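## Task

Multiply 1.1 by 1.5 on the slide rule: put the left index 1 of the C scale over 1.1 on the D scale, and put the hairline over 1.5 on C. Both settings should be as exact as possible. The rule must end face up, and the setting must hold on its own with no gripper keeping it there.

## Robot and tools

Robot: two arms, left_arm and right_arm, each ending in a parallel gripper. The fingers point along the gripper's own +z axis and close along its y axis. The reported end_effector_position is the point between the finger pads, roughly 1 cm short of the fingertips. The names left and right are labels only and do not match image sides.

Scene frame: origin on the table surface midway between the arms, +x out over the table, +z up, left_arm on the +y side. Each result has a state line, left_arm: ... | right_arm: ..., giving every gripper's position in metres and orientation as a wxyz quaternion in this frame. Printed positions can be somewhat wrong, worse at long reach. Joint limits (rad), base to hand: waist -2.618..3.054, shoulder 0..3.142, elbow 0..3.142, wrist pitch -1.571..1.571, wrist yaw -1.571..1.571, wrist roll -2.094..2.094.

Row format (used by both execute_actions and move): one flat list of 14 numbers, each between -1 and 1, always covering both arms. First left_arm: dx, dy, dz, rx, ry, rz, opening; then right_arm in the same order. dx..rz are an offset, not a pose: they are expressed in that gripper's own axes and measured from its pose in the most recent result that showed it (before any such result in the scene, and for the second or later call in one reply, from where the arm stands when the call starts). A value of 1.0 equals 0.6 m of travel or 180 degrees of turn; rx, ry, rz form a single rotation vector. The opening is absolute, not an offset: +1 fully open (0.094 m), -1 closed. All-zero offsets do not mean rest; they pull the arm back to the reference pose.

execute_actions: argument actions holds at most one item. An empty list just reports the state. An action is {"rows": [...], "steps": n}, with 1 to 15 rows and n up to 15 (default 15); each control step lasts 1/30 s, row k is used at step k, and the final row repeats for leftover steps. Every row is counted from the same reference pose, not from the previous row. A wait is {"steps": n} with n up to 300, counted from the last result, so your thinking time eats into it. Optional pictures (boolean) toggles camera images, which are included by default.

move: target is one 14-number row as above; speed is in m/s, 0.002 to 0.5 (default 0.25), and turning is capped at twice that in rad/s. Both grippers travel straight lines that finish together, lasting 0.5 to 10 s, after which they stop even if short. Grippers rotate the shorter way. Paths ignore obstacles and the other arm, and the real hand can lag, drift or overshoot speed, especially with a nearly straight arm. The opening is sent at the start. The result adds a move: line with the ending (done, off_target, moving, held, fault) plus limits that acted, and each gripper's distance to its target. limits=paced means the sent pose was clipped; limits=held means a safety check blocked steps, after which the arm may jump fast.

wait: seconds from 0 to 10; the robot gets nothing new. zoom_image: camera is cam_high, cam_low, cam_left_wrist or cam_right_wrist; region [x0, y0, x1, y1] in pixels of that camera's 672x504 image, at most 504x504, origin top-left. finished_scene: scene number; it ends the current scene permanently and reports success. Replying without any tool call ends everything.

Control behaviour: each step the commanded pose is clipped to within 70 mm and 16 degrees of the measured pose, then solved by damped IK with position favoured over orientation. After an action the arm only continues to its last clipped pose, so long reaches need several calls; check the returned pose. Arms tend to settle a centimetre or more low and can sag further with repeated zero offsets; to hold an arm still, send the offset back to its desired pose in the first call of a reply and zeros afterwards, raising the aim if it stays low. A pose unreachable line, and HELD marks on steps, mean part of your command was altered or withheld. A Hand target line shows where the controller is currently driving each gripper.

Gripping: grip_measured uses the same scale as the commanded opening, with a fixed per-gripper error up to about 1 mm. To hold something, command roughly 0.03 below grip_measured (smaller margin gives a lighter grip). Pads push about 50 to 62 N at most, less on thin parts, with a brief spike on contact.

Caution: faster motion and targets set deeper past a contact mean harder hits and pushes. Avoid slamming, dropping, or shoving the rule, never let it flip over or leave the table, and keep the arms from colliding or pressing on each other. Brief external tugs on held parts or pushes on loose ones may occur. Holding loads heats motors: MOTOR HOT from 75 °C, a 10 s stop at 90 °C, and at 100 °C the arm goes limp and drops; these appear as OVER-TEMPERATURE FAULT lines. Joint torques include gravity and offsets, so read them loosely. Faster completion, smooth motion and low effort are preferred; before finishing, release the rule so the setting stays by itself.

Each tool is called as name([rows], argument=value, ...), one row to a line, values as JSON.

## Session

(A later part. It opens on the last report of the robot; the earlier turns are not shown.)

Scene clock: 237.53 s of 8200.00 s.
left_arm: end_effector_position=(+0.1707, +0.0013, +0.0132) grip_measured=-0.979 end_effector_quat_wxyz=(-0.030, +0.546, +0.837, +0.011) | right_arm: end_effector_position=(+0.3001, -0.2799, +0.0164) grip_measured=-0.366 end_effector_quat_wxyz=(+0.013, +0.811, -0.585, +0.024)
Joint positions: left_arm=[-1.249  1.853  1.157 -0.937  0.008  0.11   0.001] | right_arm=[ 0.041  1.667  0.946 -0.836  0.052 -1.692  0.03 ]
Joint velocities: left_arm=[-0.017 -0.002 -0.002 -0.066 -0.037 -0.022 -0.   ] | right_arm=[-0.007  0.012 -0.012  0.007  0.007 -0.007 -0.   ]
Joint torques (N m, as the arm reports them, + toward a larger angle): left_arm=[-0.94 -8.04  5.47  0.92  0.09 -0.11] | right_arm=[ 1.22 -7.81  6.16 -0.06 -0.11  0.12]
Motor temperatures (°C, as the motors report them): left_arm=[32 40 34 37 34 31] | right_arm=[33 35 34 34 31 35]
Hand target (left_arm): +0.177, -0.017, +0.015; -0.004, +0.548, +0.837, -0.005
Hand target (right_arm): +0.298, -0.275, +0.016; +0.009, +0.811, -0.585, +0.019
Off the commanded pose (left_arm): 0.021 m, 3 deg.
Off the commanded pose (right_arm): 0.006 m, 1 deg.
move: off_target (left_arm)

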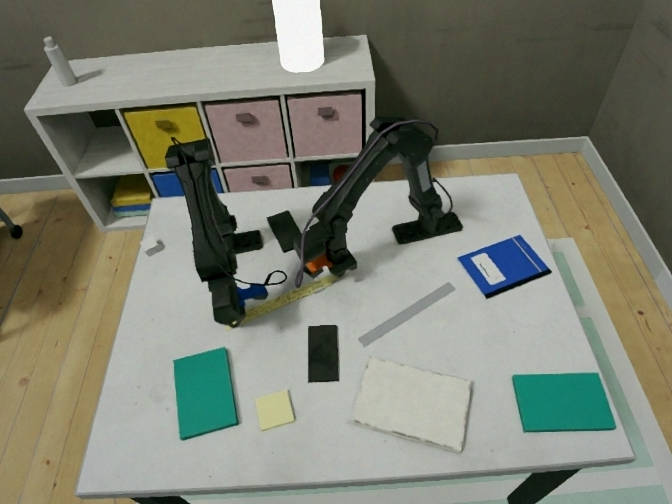

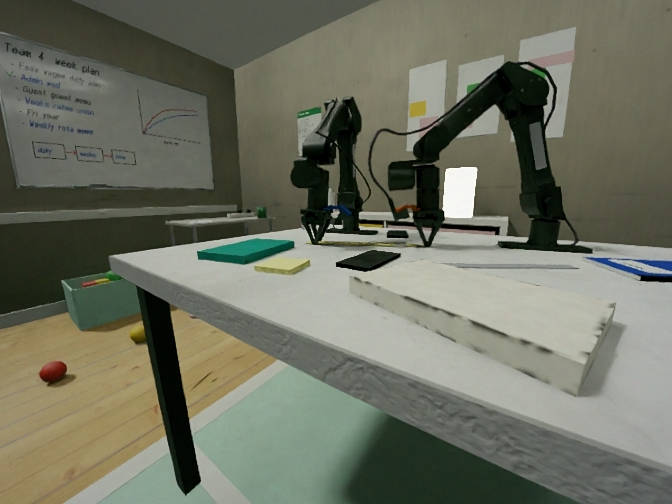

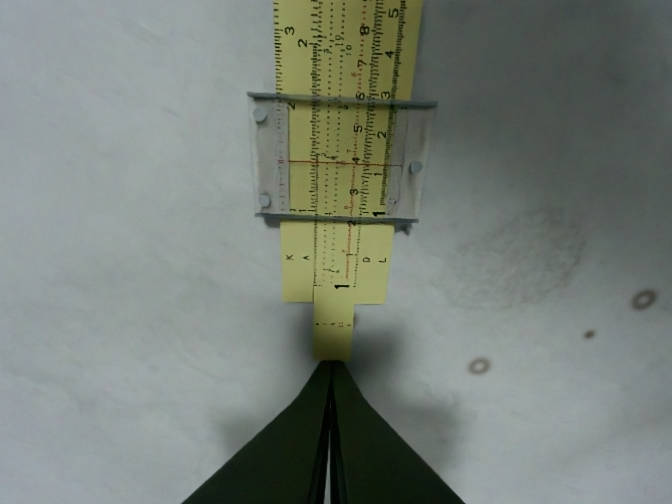

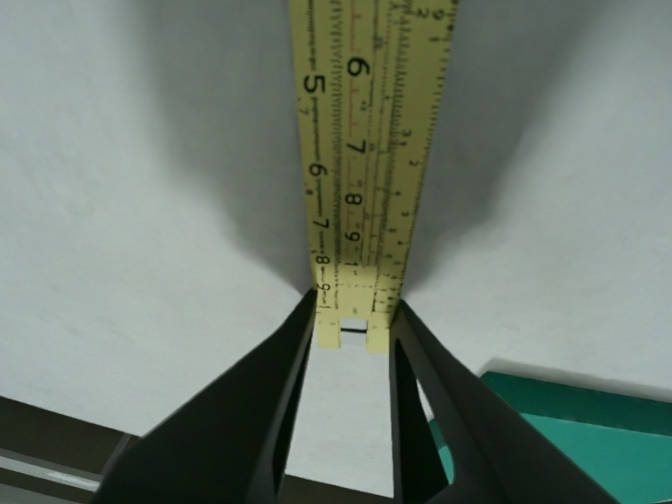

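move(target=[-0.065,0,-0.006,-0.006,-0.022,0,-1,-0.012,0,0,0.006,-0.01,0,-0.40], speed=0.03)

Scene clock: 241.97 s of 8200.00 s.
left_arm: end_effector_position=(+0.1774, -0.0118, +0.0137) grip_measured=-0.979 end_effector_quat_wxyz=(-0.031, +0.544, +0.839, +0.015) | right_arm: end_effector_position=(+0.3003, -0.2799, +0.0164) grip_measured=-0.366 end_effector_quat_wxyz=(+0.013, +0.811, -0.585, +0.024)
Joint positions: left_arm=[-1.255  1.909  1.234 -0.965  0.001  0.099  0.001] | right_arm=[ 0.041  1.667  0.946 -0.835  0.052 -1.692  0.03 ]
Joint velocities: left_arm=[-0.002  0.017 -0.017 -0.007  0.007 -0.051  0.   ] | right_arm=[-0.002  0.002 -0.002 -0.022 -0.066  0.022  0.   ]
Joint torques (N m, as the arm reports them, + toward a larger angle): left_arm=[-0.99 -8.84  5.52  1.03 -0.05 -0.11] | right_arm=[ 0.57 -9.19  4.98  0.08 -0.27  0.04]
Motor temperatures (°C, as the motors report them): left_arm=[32 40 35 37 34 31] | right_arm=[33 35 34 34 31 35]
Hand target (left_arm): +0.187, -0.033, +0.016; +0.005, +0.546, +0.838, +0.000
Hand target (right_arm): +0.298, -0.273, +0.016; -0.004, +0.811, -0.584, +0.016
Off the commanded pose (left_arm): 0.024 m, 4 deg.
Off the commanded pose (right_arm): 0.007 m, 2 deg.
move: off_target (left_arm)

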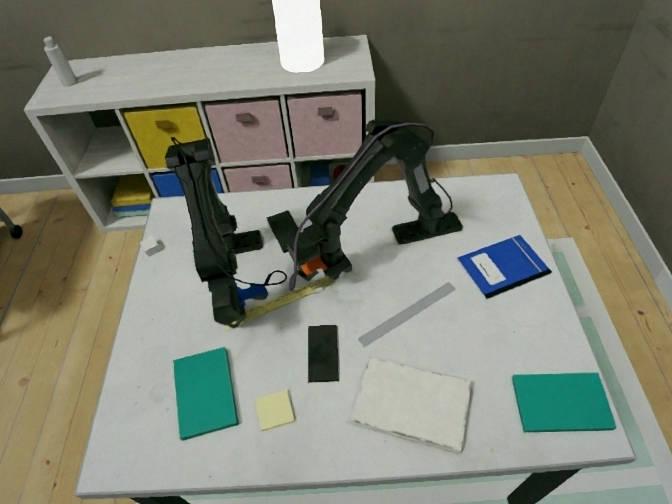

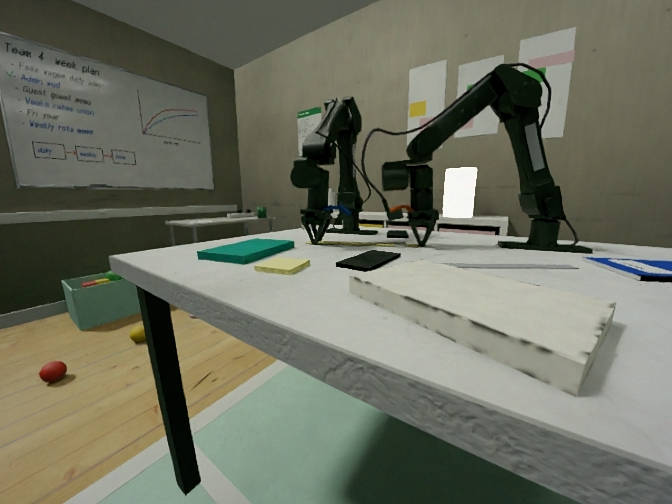

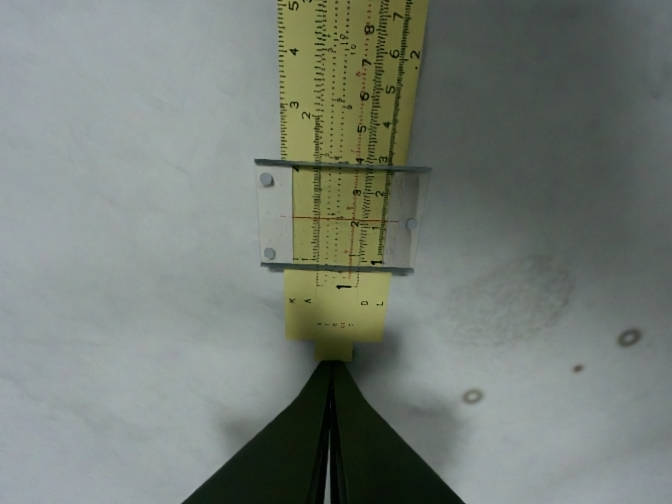

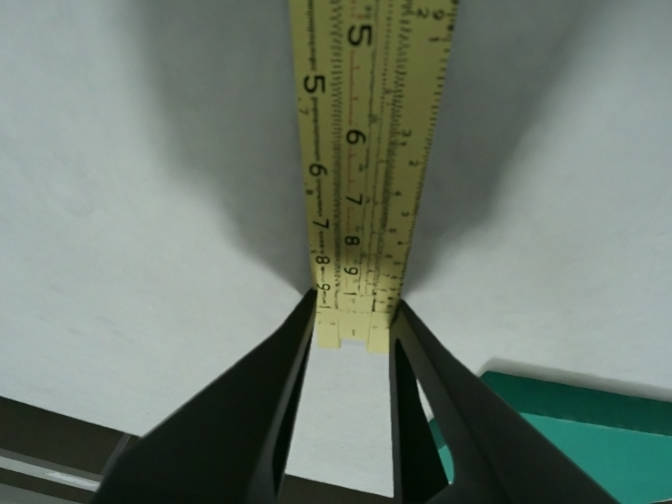

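move(target=[-0.05,-0.002,-0.006,-0.008,-0.024,0,-1,-0.012,0,0,0.008,-0.012,0,-0.39], speed=0.02)

Scene clock: 245.90 s of 8200.00 s.
left_arm: end_effector_position=(+0.1796, -0.0170, +0.0139) grip_measured=-0.979 end_effector_quat_wxyz=(-0.028, +0.542, +0.840, +0.022) | right_arm: end_effector_position=(+0.3009, -0.2796, +0.0164) grip_measured=-0.366 end_effector_quat_wxyz=(+0.011, +0.811, -0.584, +0.024)
Joint positions: left_arm=[-1.264  1.929  1.263 -0.976 -0.012  0.085  0.001] | right_arm=[ 0.041  1.667  0.946 -0.833  0.051 -1.692  0.03 ]
Joint velocities: left_arm=[ 0.017 -0.012  0.002 -0.051  0.051  0.037 -0.001] | right_arm=[-0.032  0.002 -0.007 -0.022  0.037  0.007 -0.   ]
Joint torques (N m, as the arm reports them, + toward a larger angle): left_arm=[-0.95 -9.24  5.61  1.03 -0.07 -0.07] | right_arm=[ 0.2  -9.71  4.39  0.08 -0.34  0.05]
Motor temperatures (°C, as the motors report them): left_arm=[32 40 35 37 34 31] | right_arm=[33 35 34 34 31 35]
Hand target (left_arm): +0.189, -0.039, +0.017; +0.008, +0.544, +0.839, +0.006
Hand target (right_arm): +0.298, -0.273, +0.016; -0.008, +0.811, -0.584, +0.016
Off the commanded pose (left_arm): 0.025 m, 5 deg.
Off the commanded pose (right_arm): 0.007 m, 2 deg.
move: off_target (left_arm)

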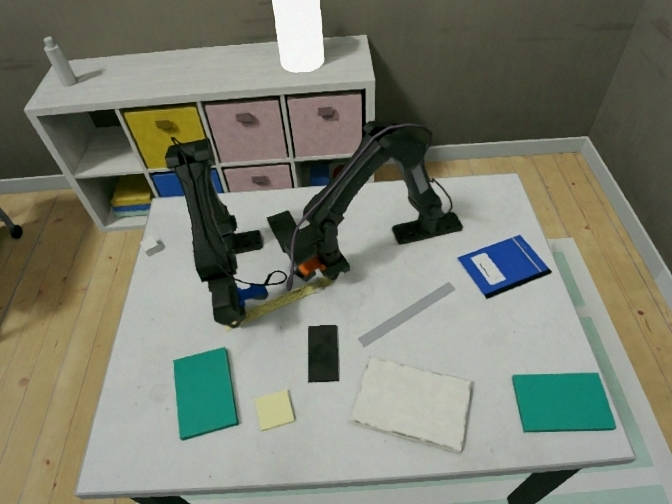

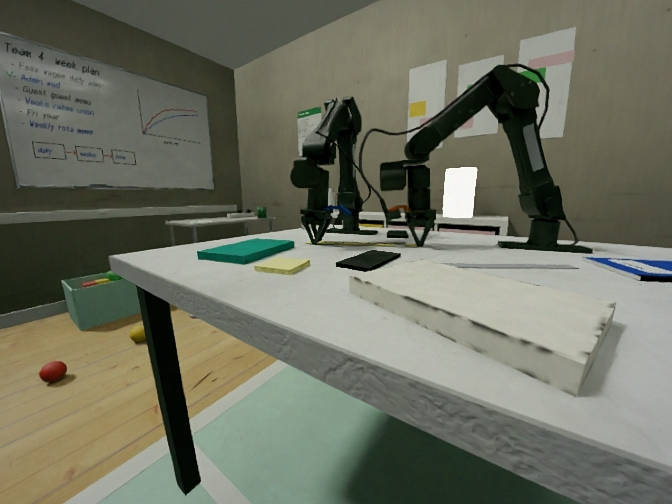

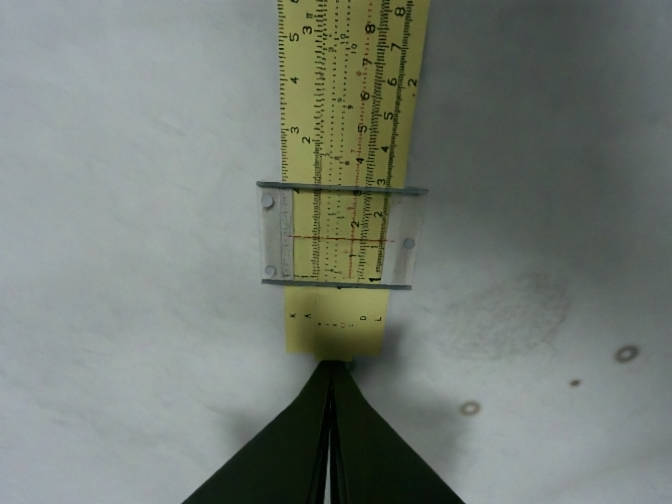

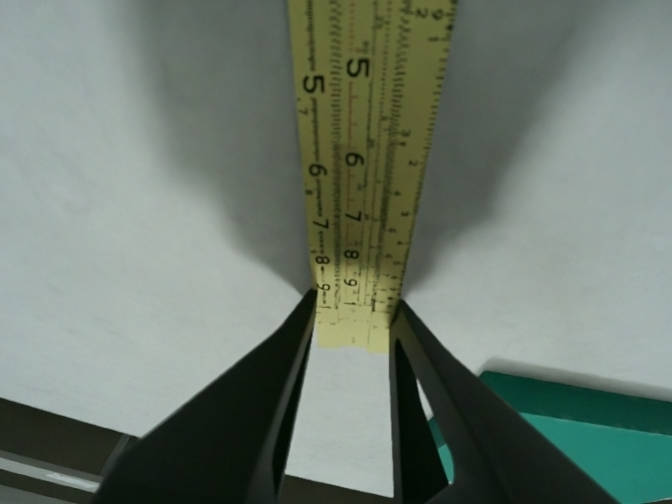

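move(target=[-0.048,-0.002,-0.004,-0.012,-0.024,0,-1,-0.012,0,0,0.008,-0.014,0,-0.39], speed=0.02)

zoom_image(camera="cam_left_wrist", region=[250, 170, 430, 370])

Scene clock: 252.03 s of 8200.00 s.
left_arm: end_effector_position=(+0.1814, -0.0203, +0.0140) grip_measured=-0.979 end_effector_quat_wxyz=(-0.023, +0.541, +0.840, +0.034) | right_arm: end_effector_position=(+0.3018, -0.2788, +0.0164) grip_measured=-0.366 end_effector_quat_wxyz=(+0.009, +0.812, -0.583, +0.025)
Joint positions: left_arm=[-1.279  1.944  1.284 -0.984 -0.038  0.068  0.001] | right_arm=[ 0.041  1.667  0.946 -0.829  0.048 -1.695  0.03 ]
Joint velocities: left_arm=[-0.007 -0.007 -0.012  0.051 -0.007 -0.007  0.001] | right_arm=[-0.037 -0.007 -0.002  0.007 -0.022  0.037  0.   ]
Joint torques (N m, as the arm reports them, + toward a larger angle): left_arm=[-1.04 -9.09  5.53  1.05 -0.1  -0.08] | right_arm=[-0.36 -9.46  4.52  0.14 -0.34  0.02]
Motor temperatures (°C, as the motors report them): left_arm=[32 40 35 37 34 31] | right_arm=[33 35 34 34 31 35]
Hand target (left_arm): +0.190, -0.043, +0.016; +0.013, +0.542, +0.840, +0.018
Hand target (right_arm): +0.299, -0.273, +0.016; -0.011, +0.811, -0.584, +0.014
Off the commanded pose (left_arm): 0.025 m, 5 deg.
Off the commanded pose (right_arm): 0.007 m, 3 deg.
After step 90, 0.80 s passed at rest.
move: off_target (left_arm, right_arm)

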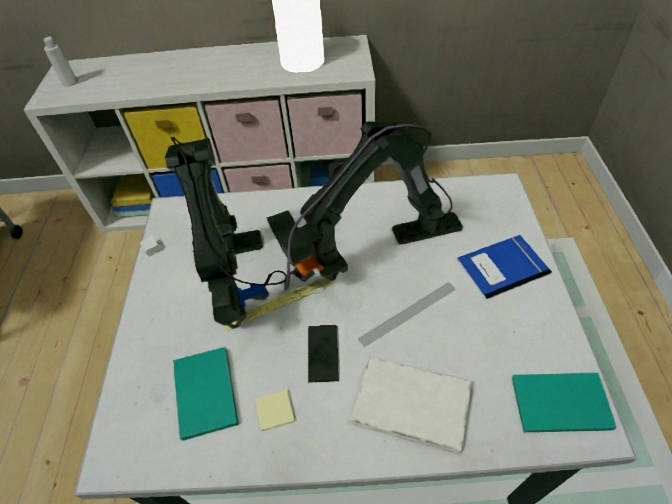

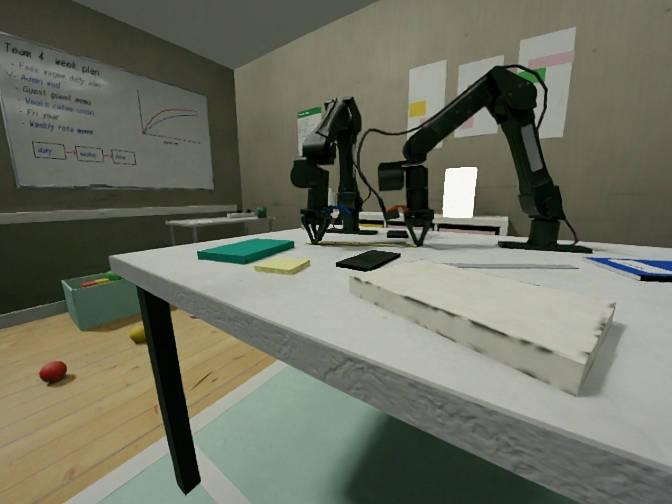

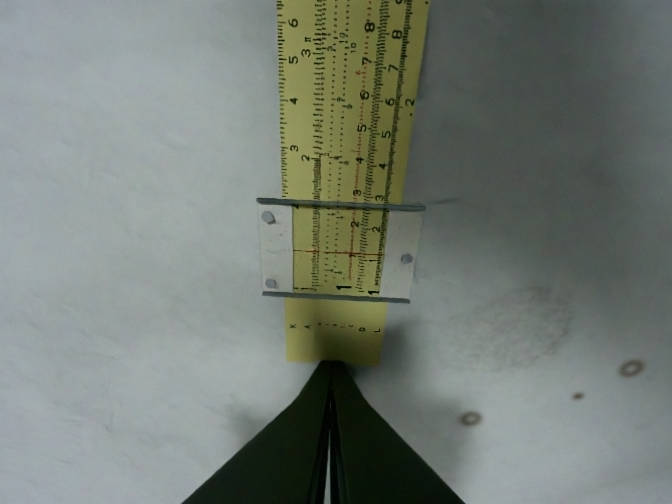

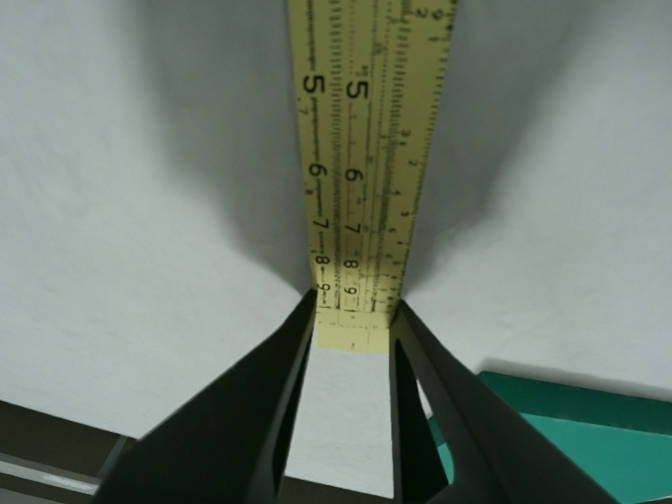

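Region (250, 170, 430, 370) of cam_left_wrist's 672x504 image, scaled by 2.520, with more detail than that image has; it fills the left 454 columns of this view, and the rest is white.

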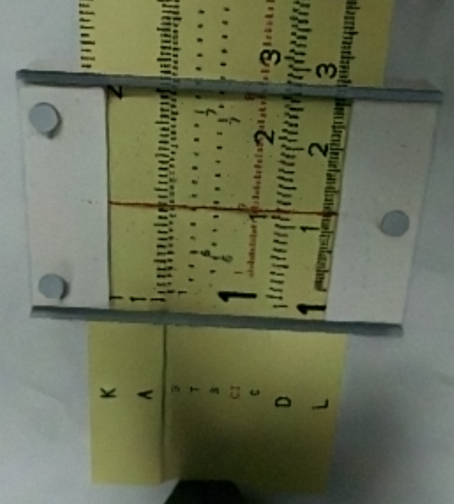

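move(target=[-0.052,-0.004,-0.003,-0.016,-0.022,0,-1,-0.012,0,0,0.008,-0.014,0,-0.39], speed=0.02)

zoom_image(camera="cam_left_wrist", region=[250, 190, 430, 390])

Scene clock: 260.87 s of 8200.00 s.
left_arm: end_effector_position=(+0.1817, -0.0209, +0.0144) grip_measured=-0.979 end_effector_quat_wxyz=(-0.024, +0.541, +0.838, +0.061) | right_arm: end_effector_position=(+0.3025, -0.2784, +0.0164) grip_measured=-0.366 end_effector_quat_wxyz=(+0.007, +0.813, -0.582, +0.025)
Joint positions: left_arm=[-1.302  1.972  1.321 -1.023 -0.081  0.045  0.001] | right_arm=[ 0.041  1.667  0.946 -0.826  0.047 -1.698  0.03 ]
Joint velocities: left_arm=[-0.002  0.002  0.002 -0.11  -0.022  0.007 -0.001] | right_arm=[ 0.017 -0.007 -0.012 -0.037 -0.007 -0.022 -0.001]
Joint torques (N m, as the arm reports them, + toward a larger angle): left_arm=[-1.12 -9.39  5.74  1.21 -0.08 -0.1 ] | right_arm=[-0.16 -9.57  4.57  0.12 -0.47 -0.07]
Motor temperatures (°C, as the motors report them): left_arm=[32 40 35 37 34 31] | right_arm=[33 35 34 34 31 35]
Hand target (left_arm): +0.192, -0.048, +0.016; +0.019, +0.542, +0.839, +0.037
Hand target (right_arm): +0.300, -0.272, +0.016; -0.014, +0.812, -0.583, +0.015
Off the commanded pose (left_arm): 0.031 m, 6 deg.
Off the commanded pose (right_arm): 0.007 m, 3 deg.
After step 90, 3.47 s passed at rest.
move: off_target (left_arm, right_arm)

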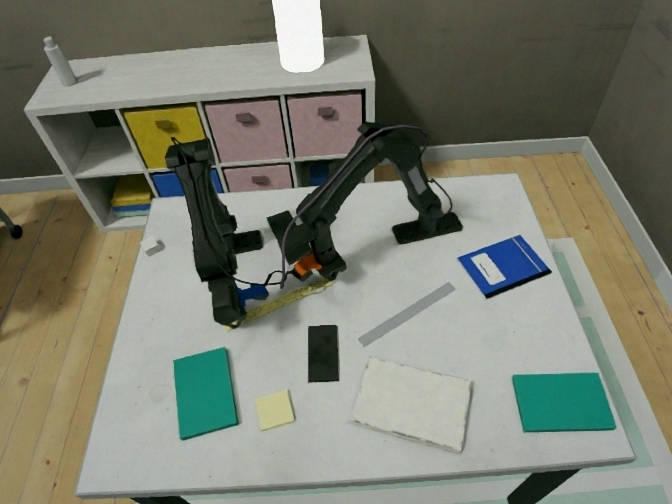

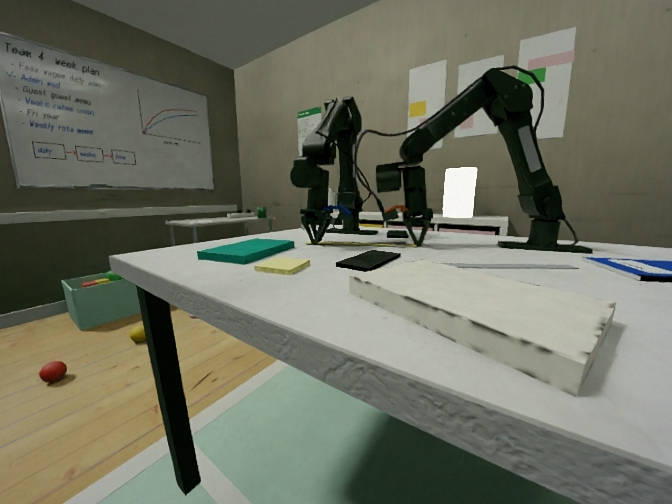

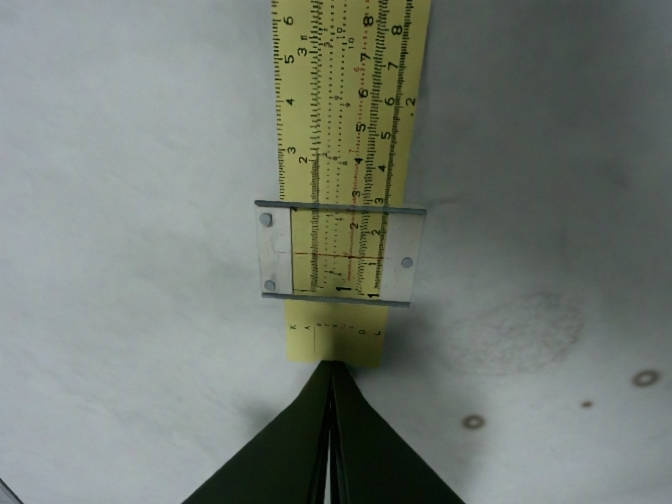

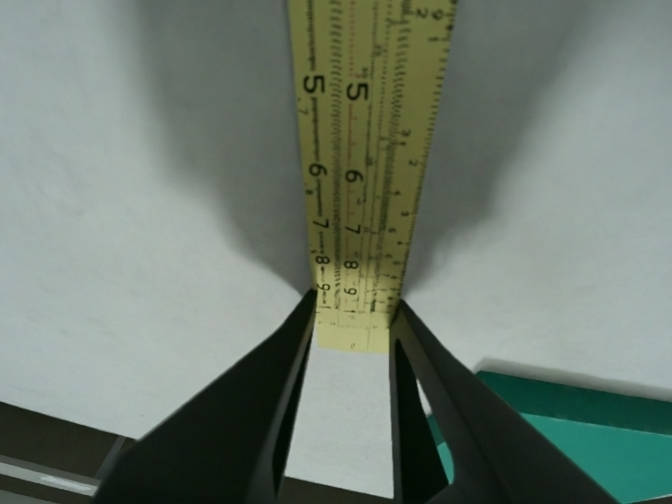

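Region (250, 190, 430, 390) of cam_left_wrist's 672x504 image, scaled by 2.520, with more detail than that image has; it fills the left 454 columns of this view, and the rest is white.

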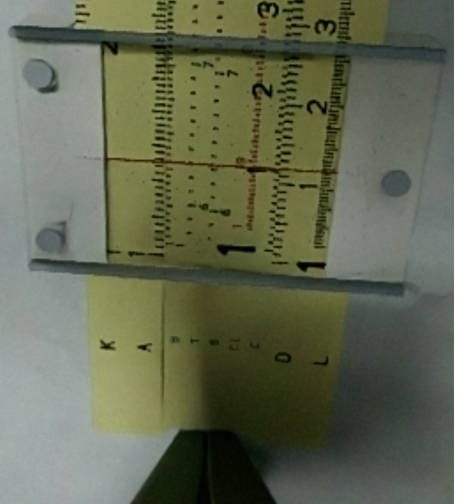

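move(target=[0.012,0,-0.012,-0.03,-0.028,0,-1,0,0,0,0,0,0,-0.39], speed=0.03)

Scene clock: 266.27 s of 8200.00 s.
left_arm: end_effector_position=(+0.1785, -0.0109, +0.0144) grip_measured=-0.979 end_effector_quat_wxyz=(+0.019, +0.544, +0.835, +0.083) | right_arm: end_effector_position=(+0.3025, -0.2787, +0.0164) grip_measured=-0.366 end_effector_quat_wxyz=(+0.008, +0.813, -0.582, +0.026)
Joint positions: left_arm=[-1.341  1.894  1.207 -0.941 -0.161  0.012  0.001] | right_arm=[ 0.041  1.667  0.946 -0.826  0.048 -1.698  0.03 ]
Joint velocities: left_arm=[-0.002  0.007 -0.002  0.022  0.037 -0.007  0.   ] | right_arm=[-0.012  0.007  0.012 -0.007  0.007 -0.022 -0.001]
Joint torques (N m, as the arm reports them, + toward a larger angle): left_arm=[ -1.01 -12.18   2.73   0.57  -0.2   -0.09] | right_arm=[-0.32 -7.75  6.61 -0.07  0.02  0.  ]
Motor temperatures (°C, as the motors report them): left_arm=[32 40 35 37 34 31] | right_arm=[33 35 34 34 31 35]
Hand target (left_arm): +0.179, -0.015, +0.022; +0.038, +0.543, +0.835, +0.077
Hand target (right_arm): +0.302, -0.278, +0.016; +0.007, +0.813, -0.582, +0.025
Off the commanded pose (left_arm): 0.009 m, 2 deg.
Off the commanded pose (right_arm): 0.000 m, 0 deg.
After step 90, 0.03 s passed at rest.
move: done

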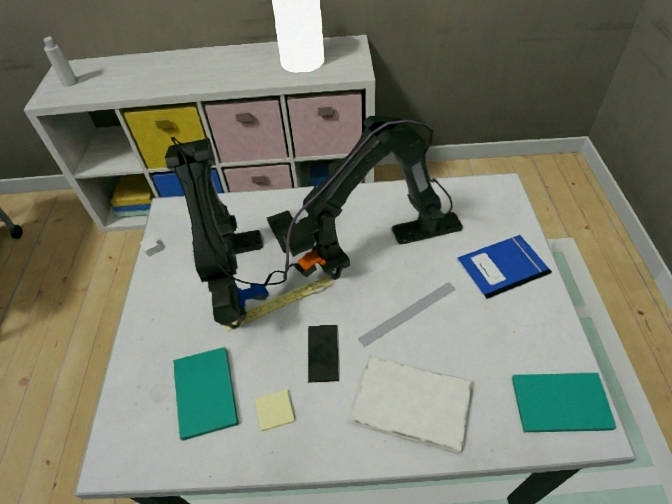

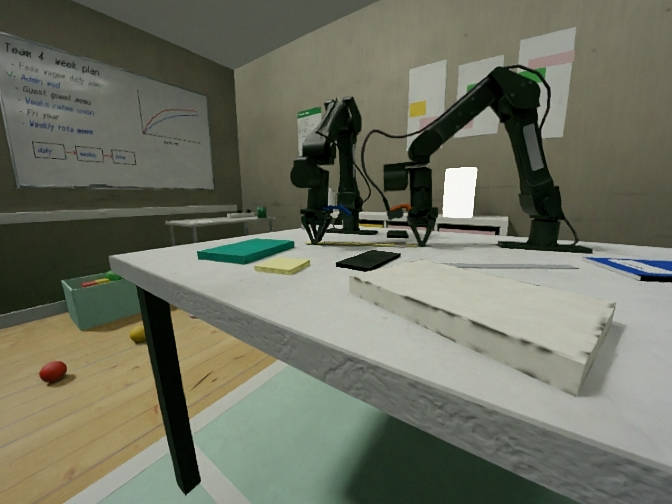

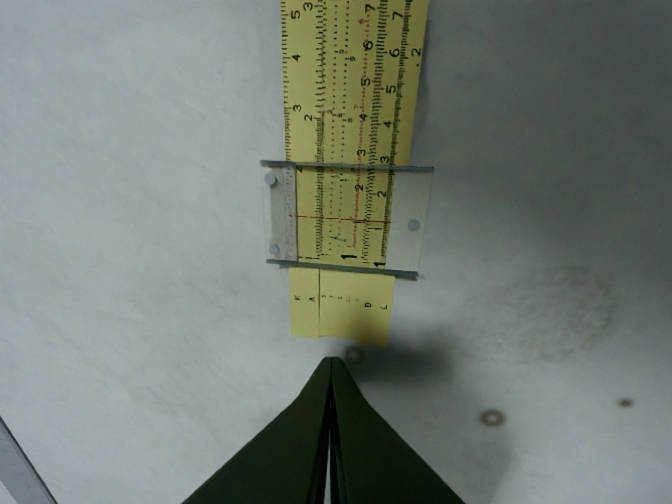

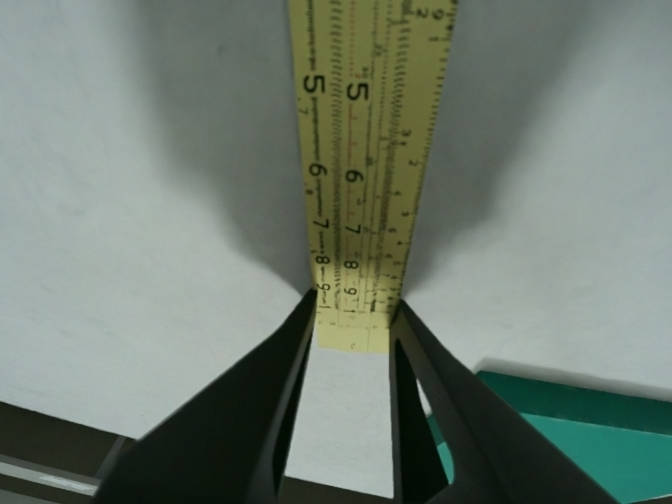

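execute_actions(actions=[])

Scene clock: 280.57 s of 8200.00 s.
left_arm: end_effector_position=(+0.1787, -0.0109, +0.0144) grip_measured=-0.979 end_effector_quat_wxyz=(+0.020, +0.543, +0.835, +0.083) | right_arm: end_effector_position=(+0.3025, -0.2787, +0.0164) grip_measured=-0.366 end_effector_quat_wxyz=(+0.008, +0.813, -0.582, +0.026)
Joint positions: left_arm=[-1.341  1.894  1.207 -0.94  -0.162  0.011  0.001] | right_arm=[ 0.041  1.667  0.946 -0.826  0.048 -1.698  0.03 ]
Joint velocities: left_arm=[ 0.007 -0.002 -0.002  0.007 -0.007 -0.022  0.   ] | right_arm=[-0.002  0.002 -0.007 -0.007  0.007  0.007 -0.002]
Joint torques (N m, as the arm reports them, + toward a larger angle): left_arm=[ -0.96 -12.21   2.98   0.62  -0.21  -0.07] | right_arm=[ 0.01 -7.69  6.66 -0.04  0.04  0.01]
Motor temperatures (°C, as the motors report them): left_arm=[32 42 34 37 34 31] | right_arm=[33 35 34 34 31 35]
Hand target (left_arm): +0.179, -0.015, +0.022; +0.038, +0.543, +0.835, +0.077
Hand target (right_arm): +0.302, -0.278, +0.016; +0.007, +0.813, -0.582, +0.025
Off the commanded pose (left_arm): 0.009 m, 2 deg.
Off the commanded pose (right_arm): 0.000 m, 0 deg.
Steps of this call (steps 1 to 90: nothing new was sent; then 11.30 s passed at rest). Readings (end_effector_position):
1: left_arm (+0.1785, -0.0109, +0.0144) | right_arm (+0.3025, -0.2787, +0.0164)
2: left_arm (+0.1786, -0.0109, +0.0144) | right_arm (+0.3025, -0.2787, +0.0164)
4: left_arm (+0.1786, -0.0110, +0.0144) | right_arm (+0.3025, -0.2787, +0.0164)
8: left_arm (+0.1787, -0.0109, +0.0144) | right_arm (+0.3025, -0.2787, +0.0164)
90: the state above

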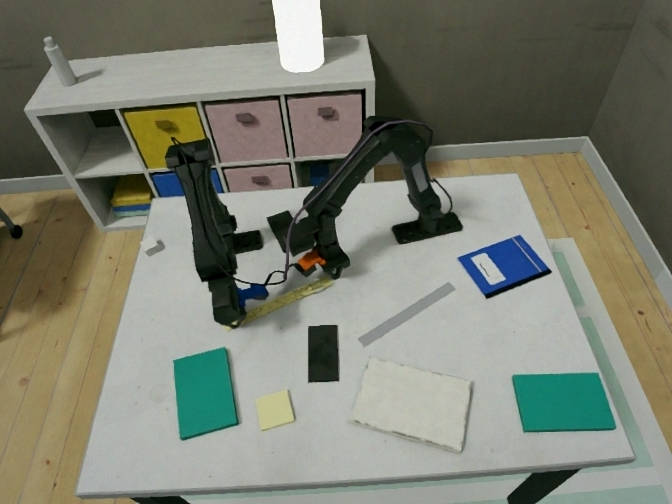

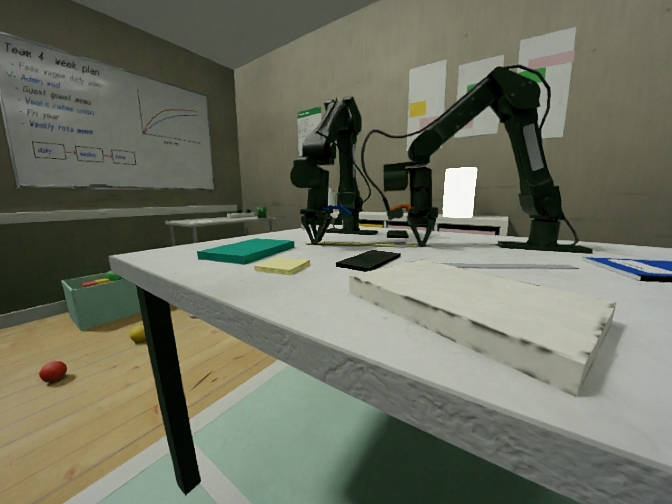

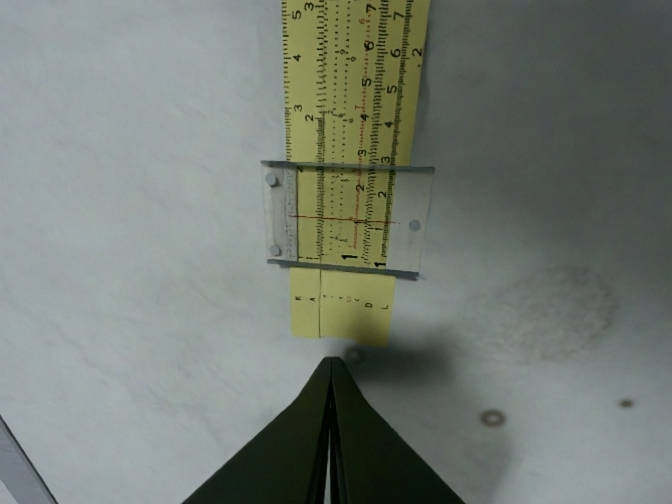

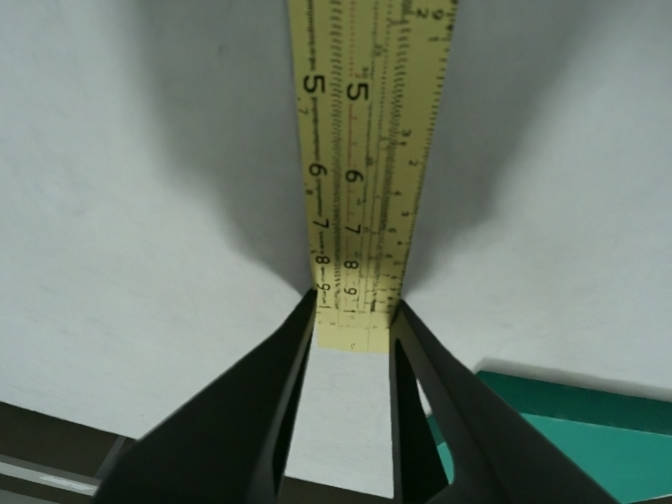

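zoom_image(camera="cam_left_wrist", region=[250,140,450,380])

Region (250, 140, 450, 380) of cam_left_wrist's 672x504 image, scaled by 2.100, with more detail than that image has.

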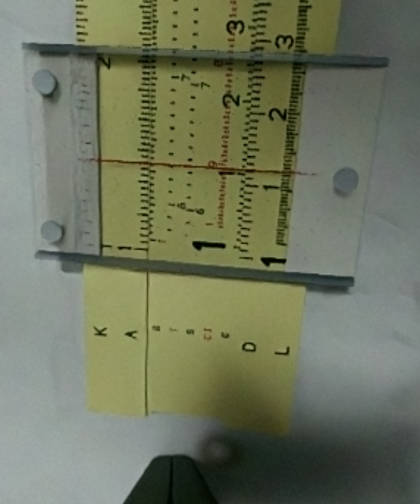

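move(target=[0,-0.007,-0.008,0.055,-0.02,0.002,-1,0,0,0,0,0,0,-0.39], speed=0.03)

Scene clock: 296.93 s of 8200.00 s.
left_arm: end_effector_position=(+0.1734, -0.0121, +0.0131) grip_measured=-0.979 end_effector_quat_wxyz=(-0.008, +0.548, +0.836, +0.006) | right_arm: end_effector_position=(+0.3025, -0.2787, +0.0164) grip_measured=-0.366 end_effector_quat_wxyz=(+0.008, +0.813, -0.582, +0.026)
Joint positions: left_arm=[-1.269  1.86   1.168 -0.898 -0.004  0.095  0.001] | right_arm=[ 0.041  1.667  0.946 -0.826  0.048 -1.698  0.03 ]
Joint velocities: left_arm=[ 0.012 -0.012 -0.007  0.051 -0.022 -0.037  0.001] | right_arm=[ 0.012 -0.022  0.022  0.022 -0.11  -0.051 -0.001]
Joint torques (N m, as the arm reports them, + toward a larger angle): left_arm=[  0.77 -11.34   2.68   0.62   0.2    0.05] | right_arm=[ 0.3  -7.6   6.91 -0.06 -0.02 -0.05]
Motor temperatures (°C, as the motors report them): left_arm=[32 42 34 37 34 31] | right_arm=[33 35 34 34 31 35]
Hand target (left_arm): +0.174, -0.013, +0.018; -0.000, +0.548, +0.837, -0.006
Hand target (right_arm): +0.303, -0.279, +0.016; +0.008, +0.813, -0.582, +0.026
Off the commanded pose (left_arm): 0.006 m, 2 deg.
Off the commanded pose (right_arm): 0.000 m, 0 deg.
After step 90, 10.07 s passed at rest.
move: done

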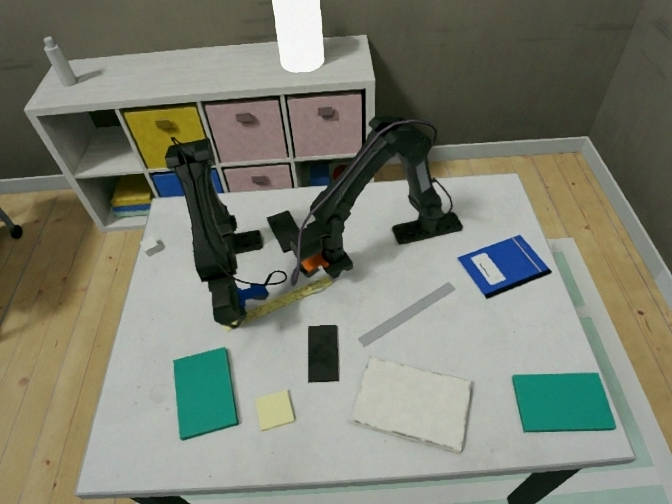

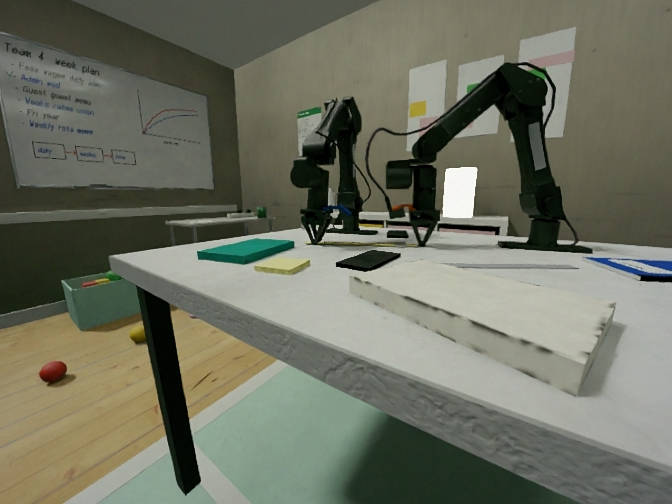

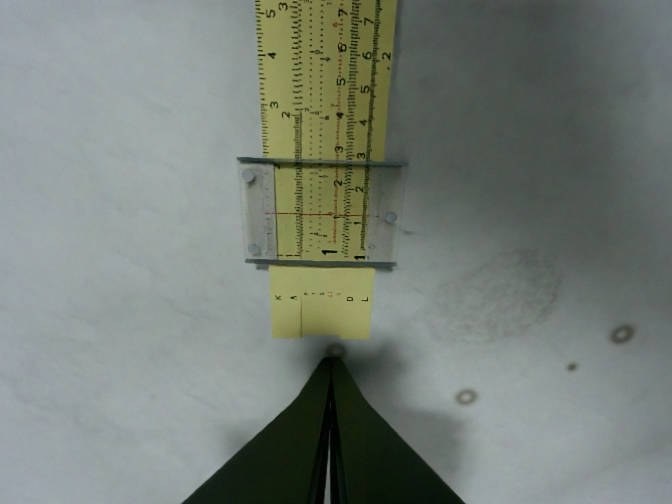

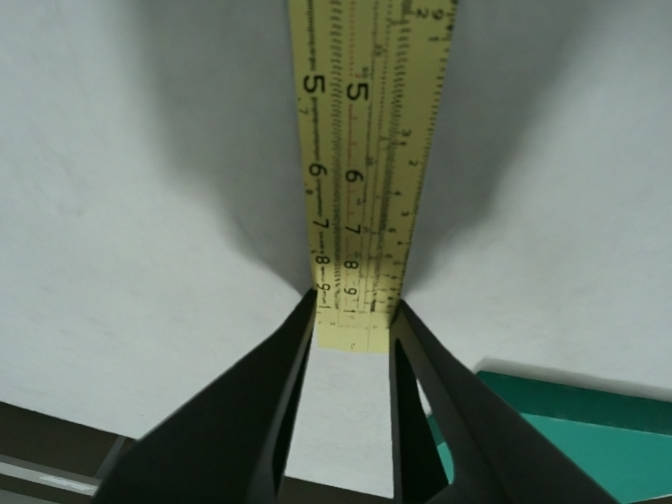

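move(target=[0,0.005,-0.014,0,0,0,-1,0,0,0,0,0,0,-0.39], speed=0.02)

Scene clock: 300.03 s of 8200.00 s.
left_arm: end_effector_position=(+0.1715, -0.0092, +0.0132) grip_measured=-0.979 end_effector_quat_wxyz=(-0.014, +0.549, +0.835, +0.009) | right_arm: end_effector_position=(+0.3025, -0.2787, +0.0164) grip_measured=-0.366 end_effector_quat_wxyz=(+0.008, +0.813, -0.582, +0.026)
Joint positions: left_arm=[-1.269  1.86   1.168 -0.912 -0.003  0.097  0.001] | right_arm=[ 0.041  1.667  0.946 -0.826  0.048 -1.698  0.03 ]
Joint velocities: left_arm=[ 0.012 -0.002 -0.022 -0.037 -0.037  0.081  0.   ] | right_arm=[-0.002  0.012 -0.002 -0.007 -0.007 -0.022  0.   ]
Joint torques (N m, as the arm reports them, + toward a larger angle): left_arm=[  0.95 -10.34   4.97   0.34   0.01   0.09] | right_arm=[-0.11 -7.55  6.79 -0.09  0.02  0.06]
Motor temperatures (°C, as the motors report them): left_arm=[32 42 34 37 34 31] | right_arm=[33 35 34 34 31 35]
Hand target (left_arm): +0.176, -0.011, +0.021; -0.007, +0.548, +0.836, +0.007
Hand target (right_arm): +0.303, -0.279, +0.016; +0.008, +0.813, -0.582, +0.026
Off the commanded pose (left_arm): 0.010 m, 1 deg.
Off the commanded pose (right_arm): 0.000 m, 0 deg.
move: done

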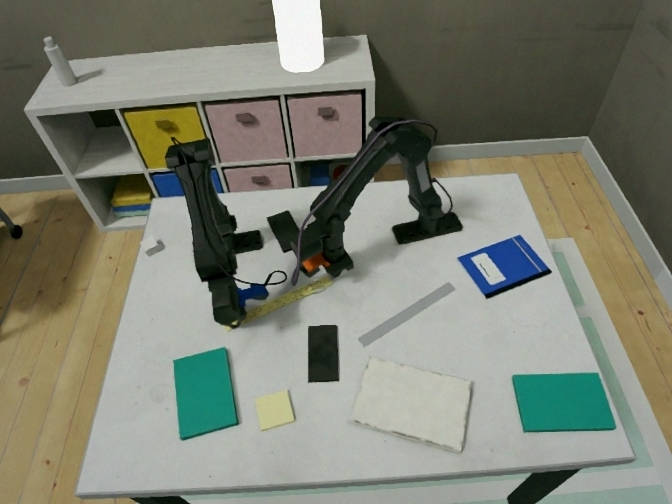

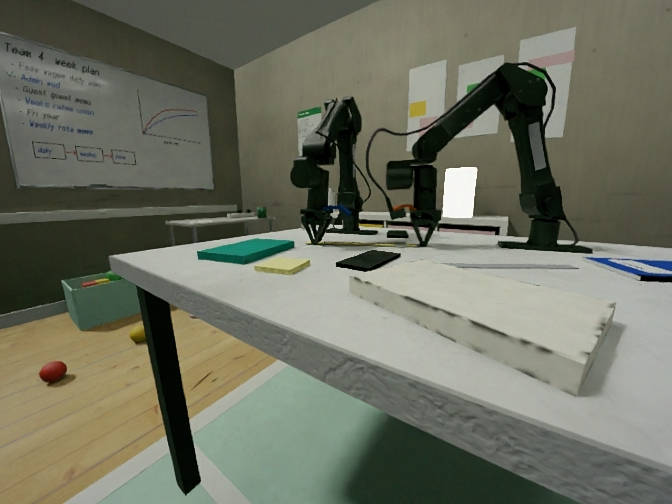

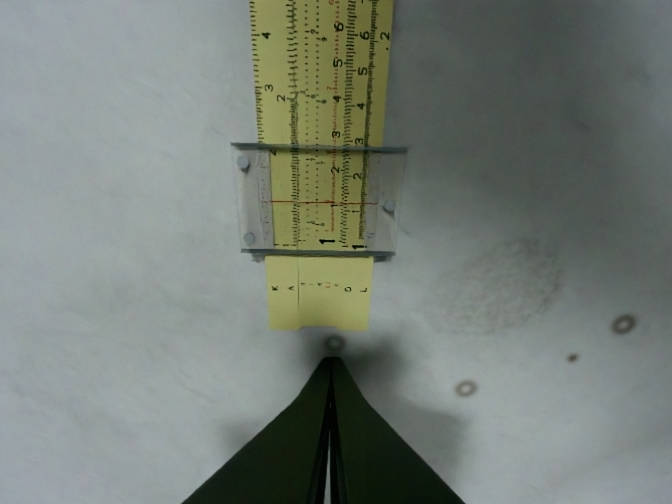

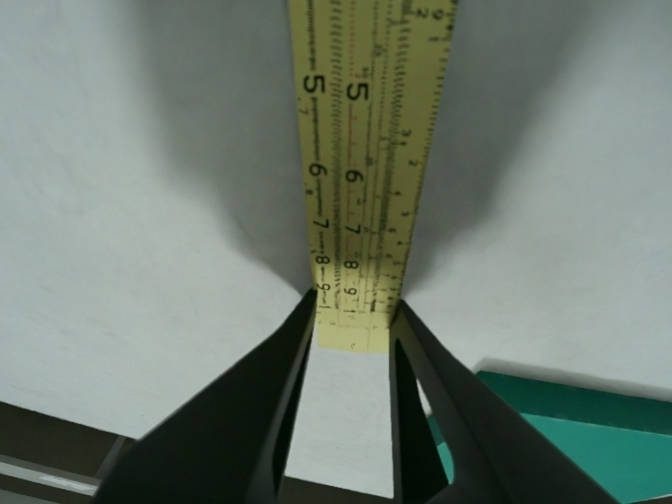

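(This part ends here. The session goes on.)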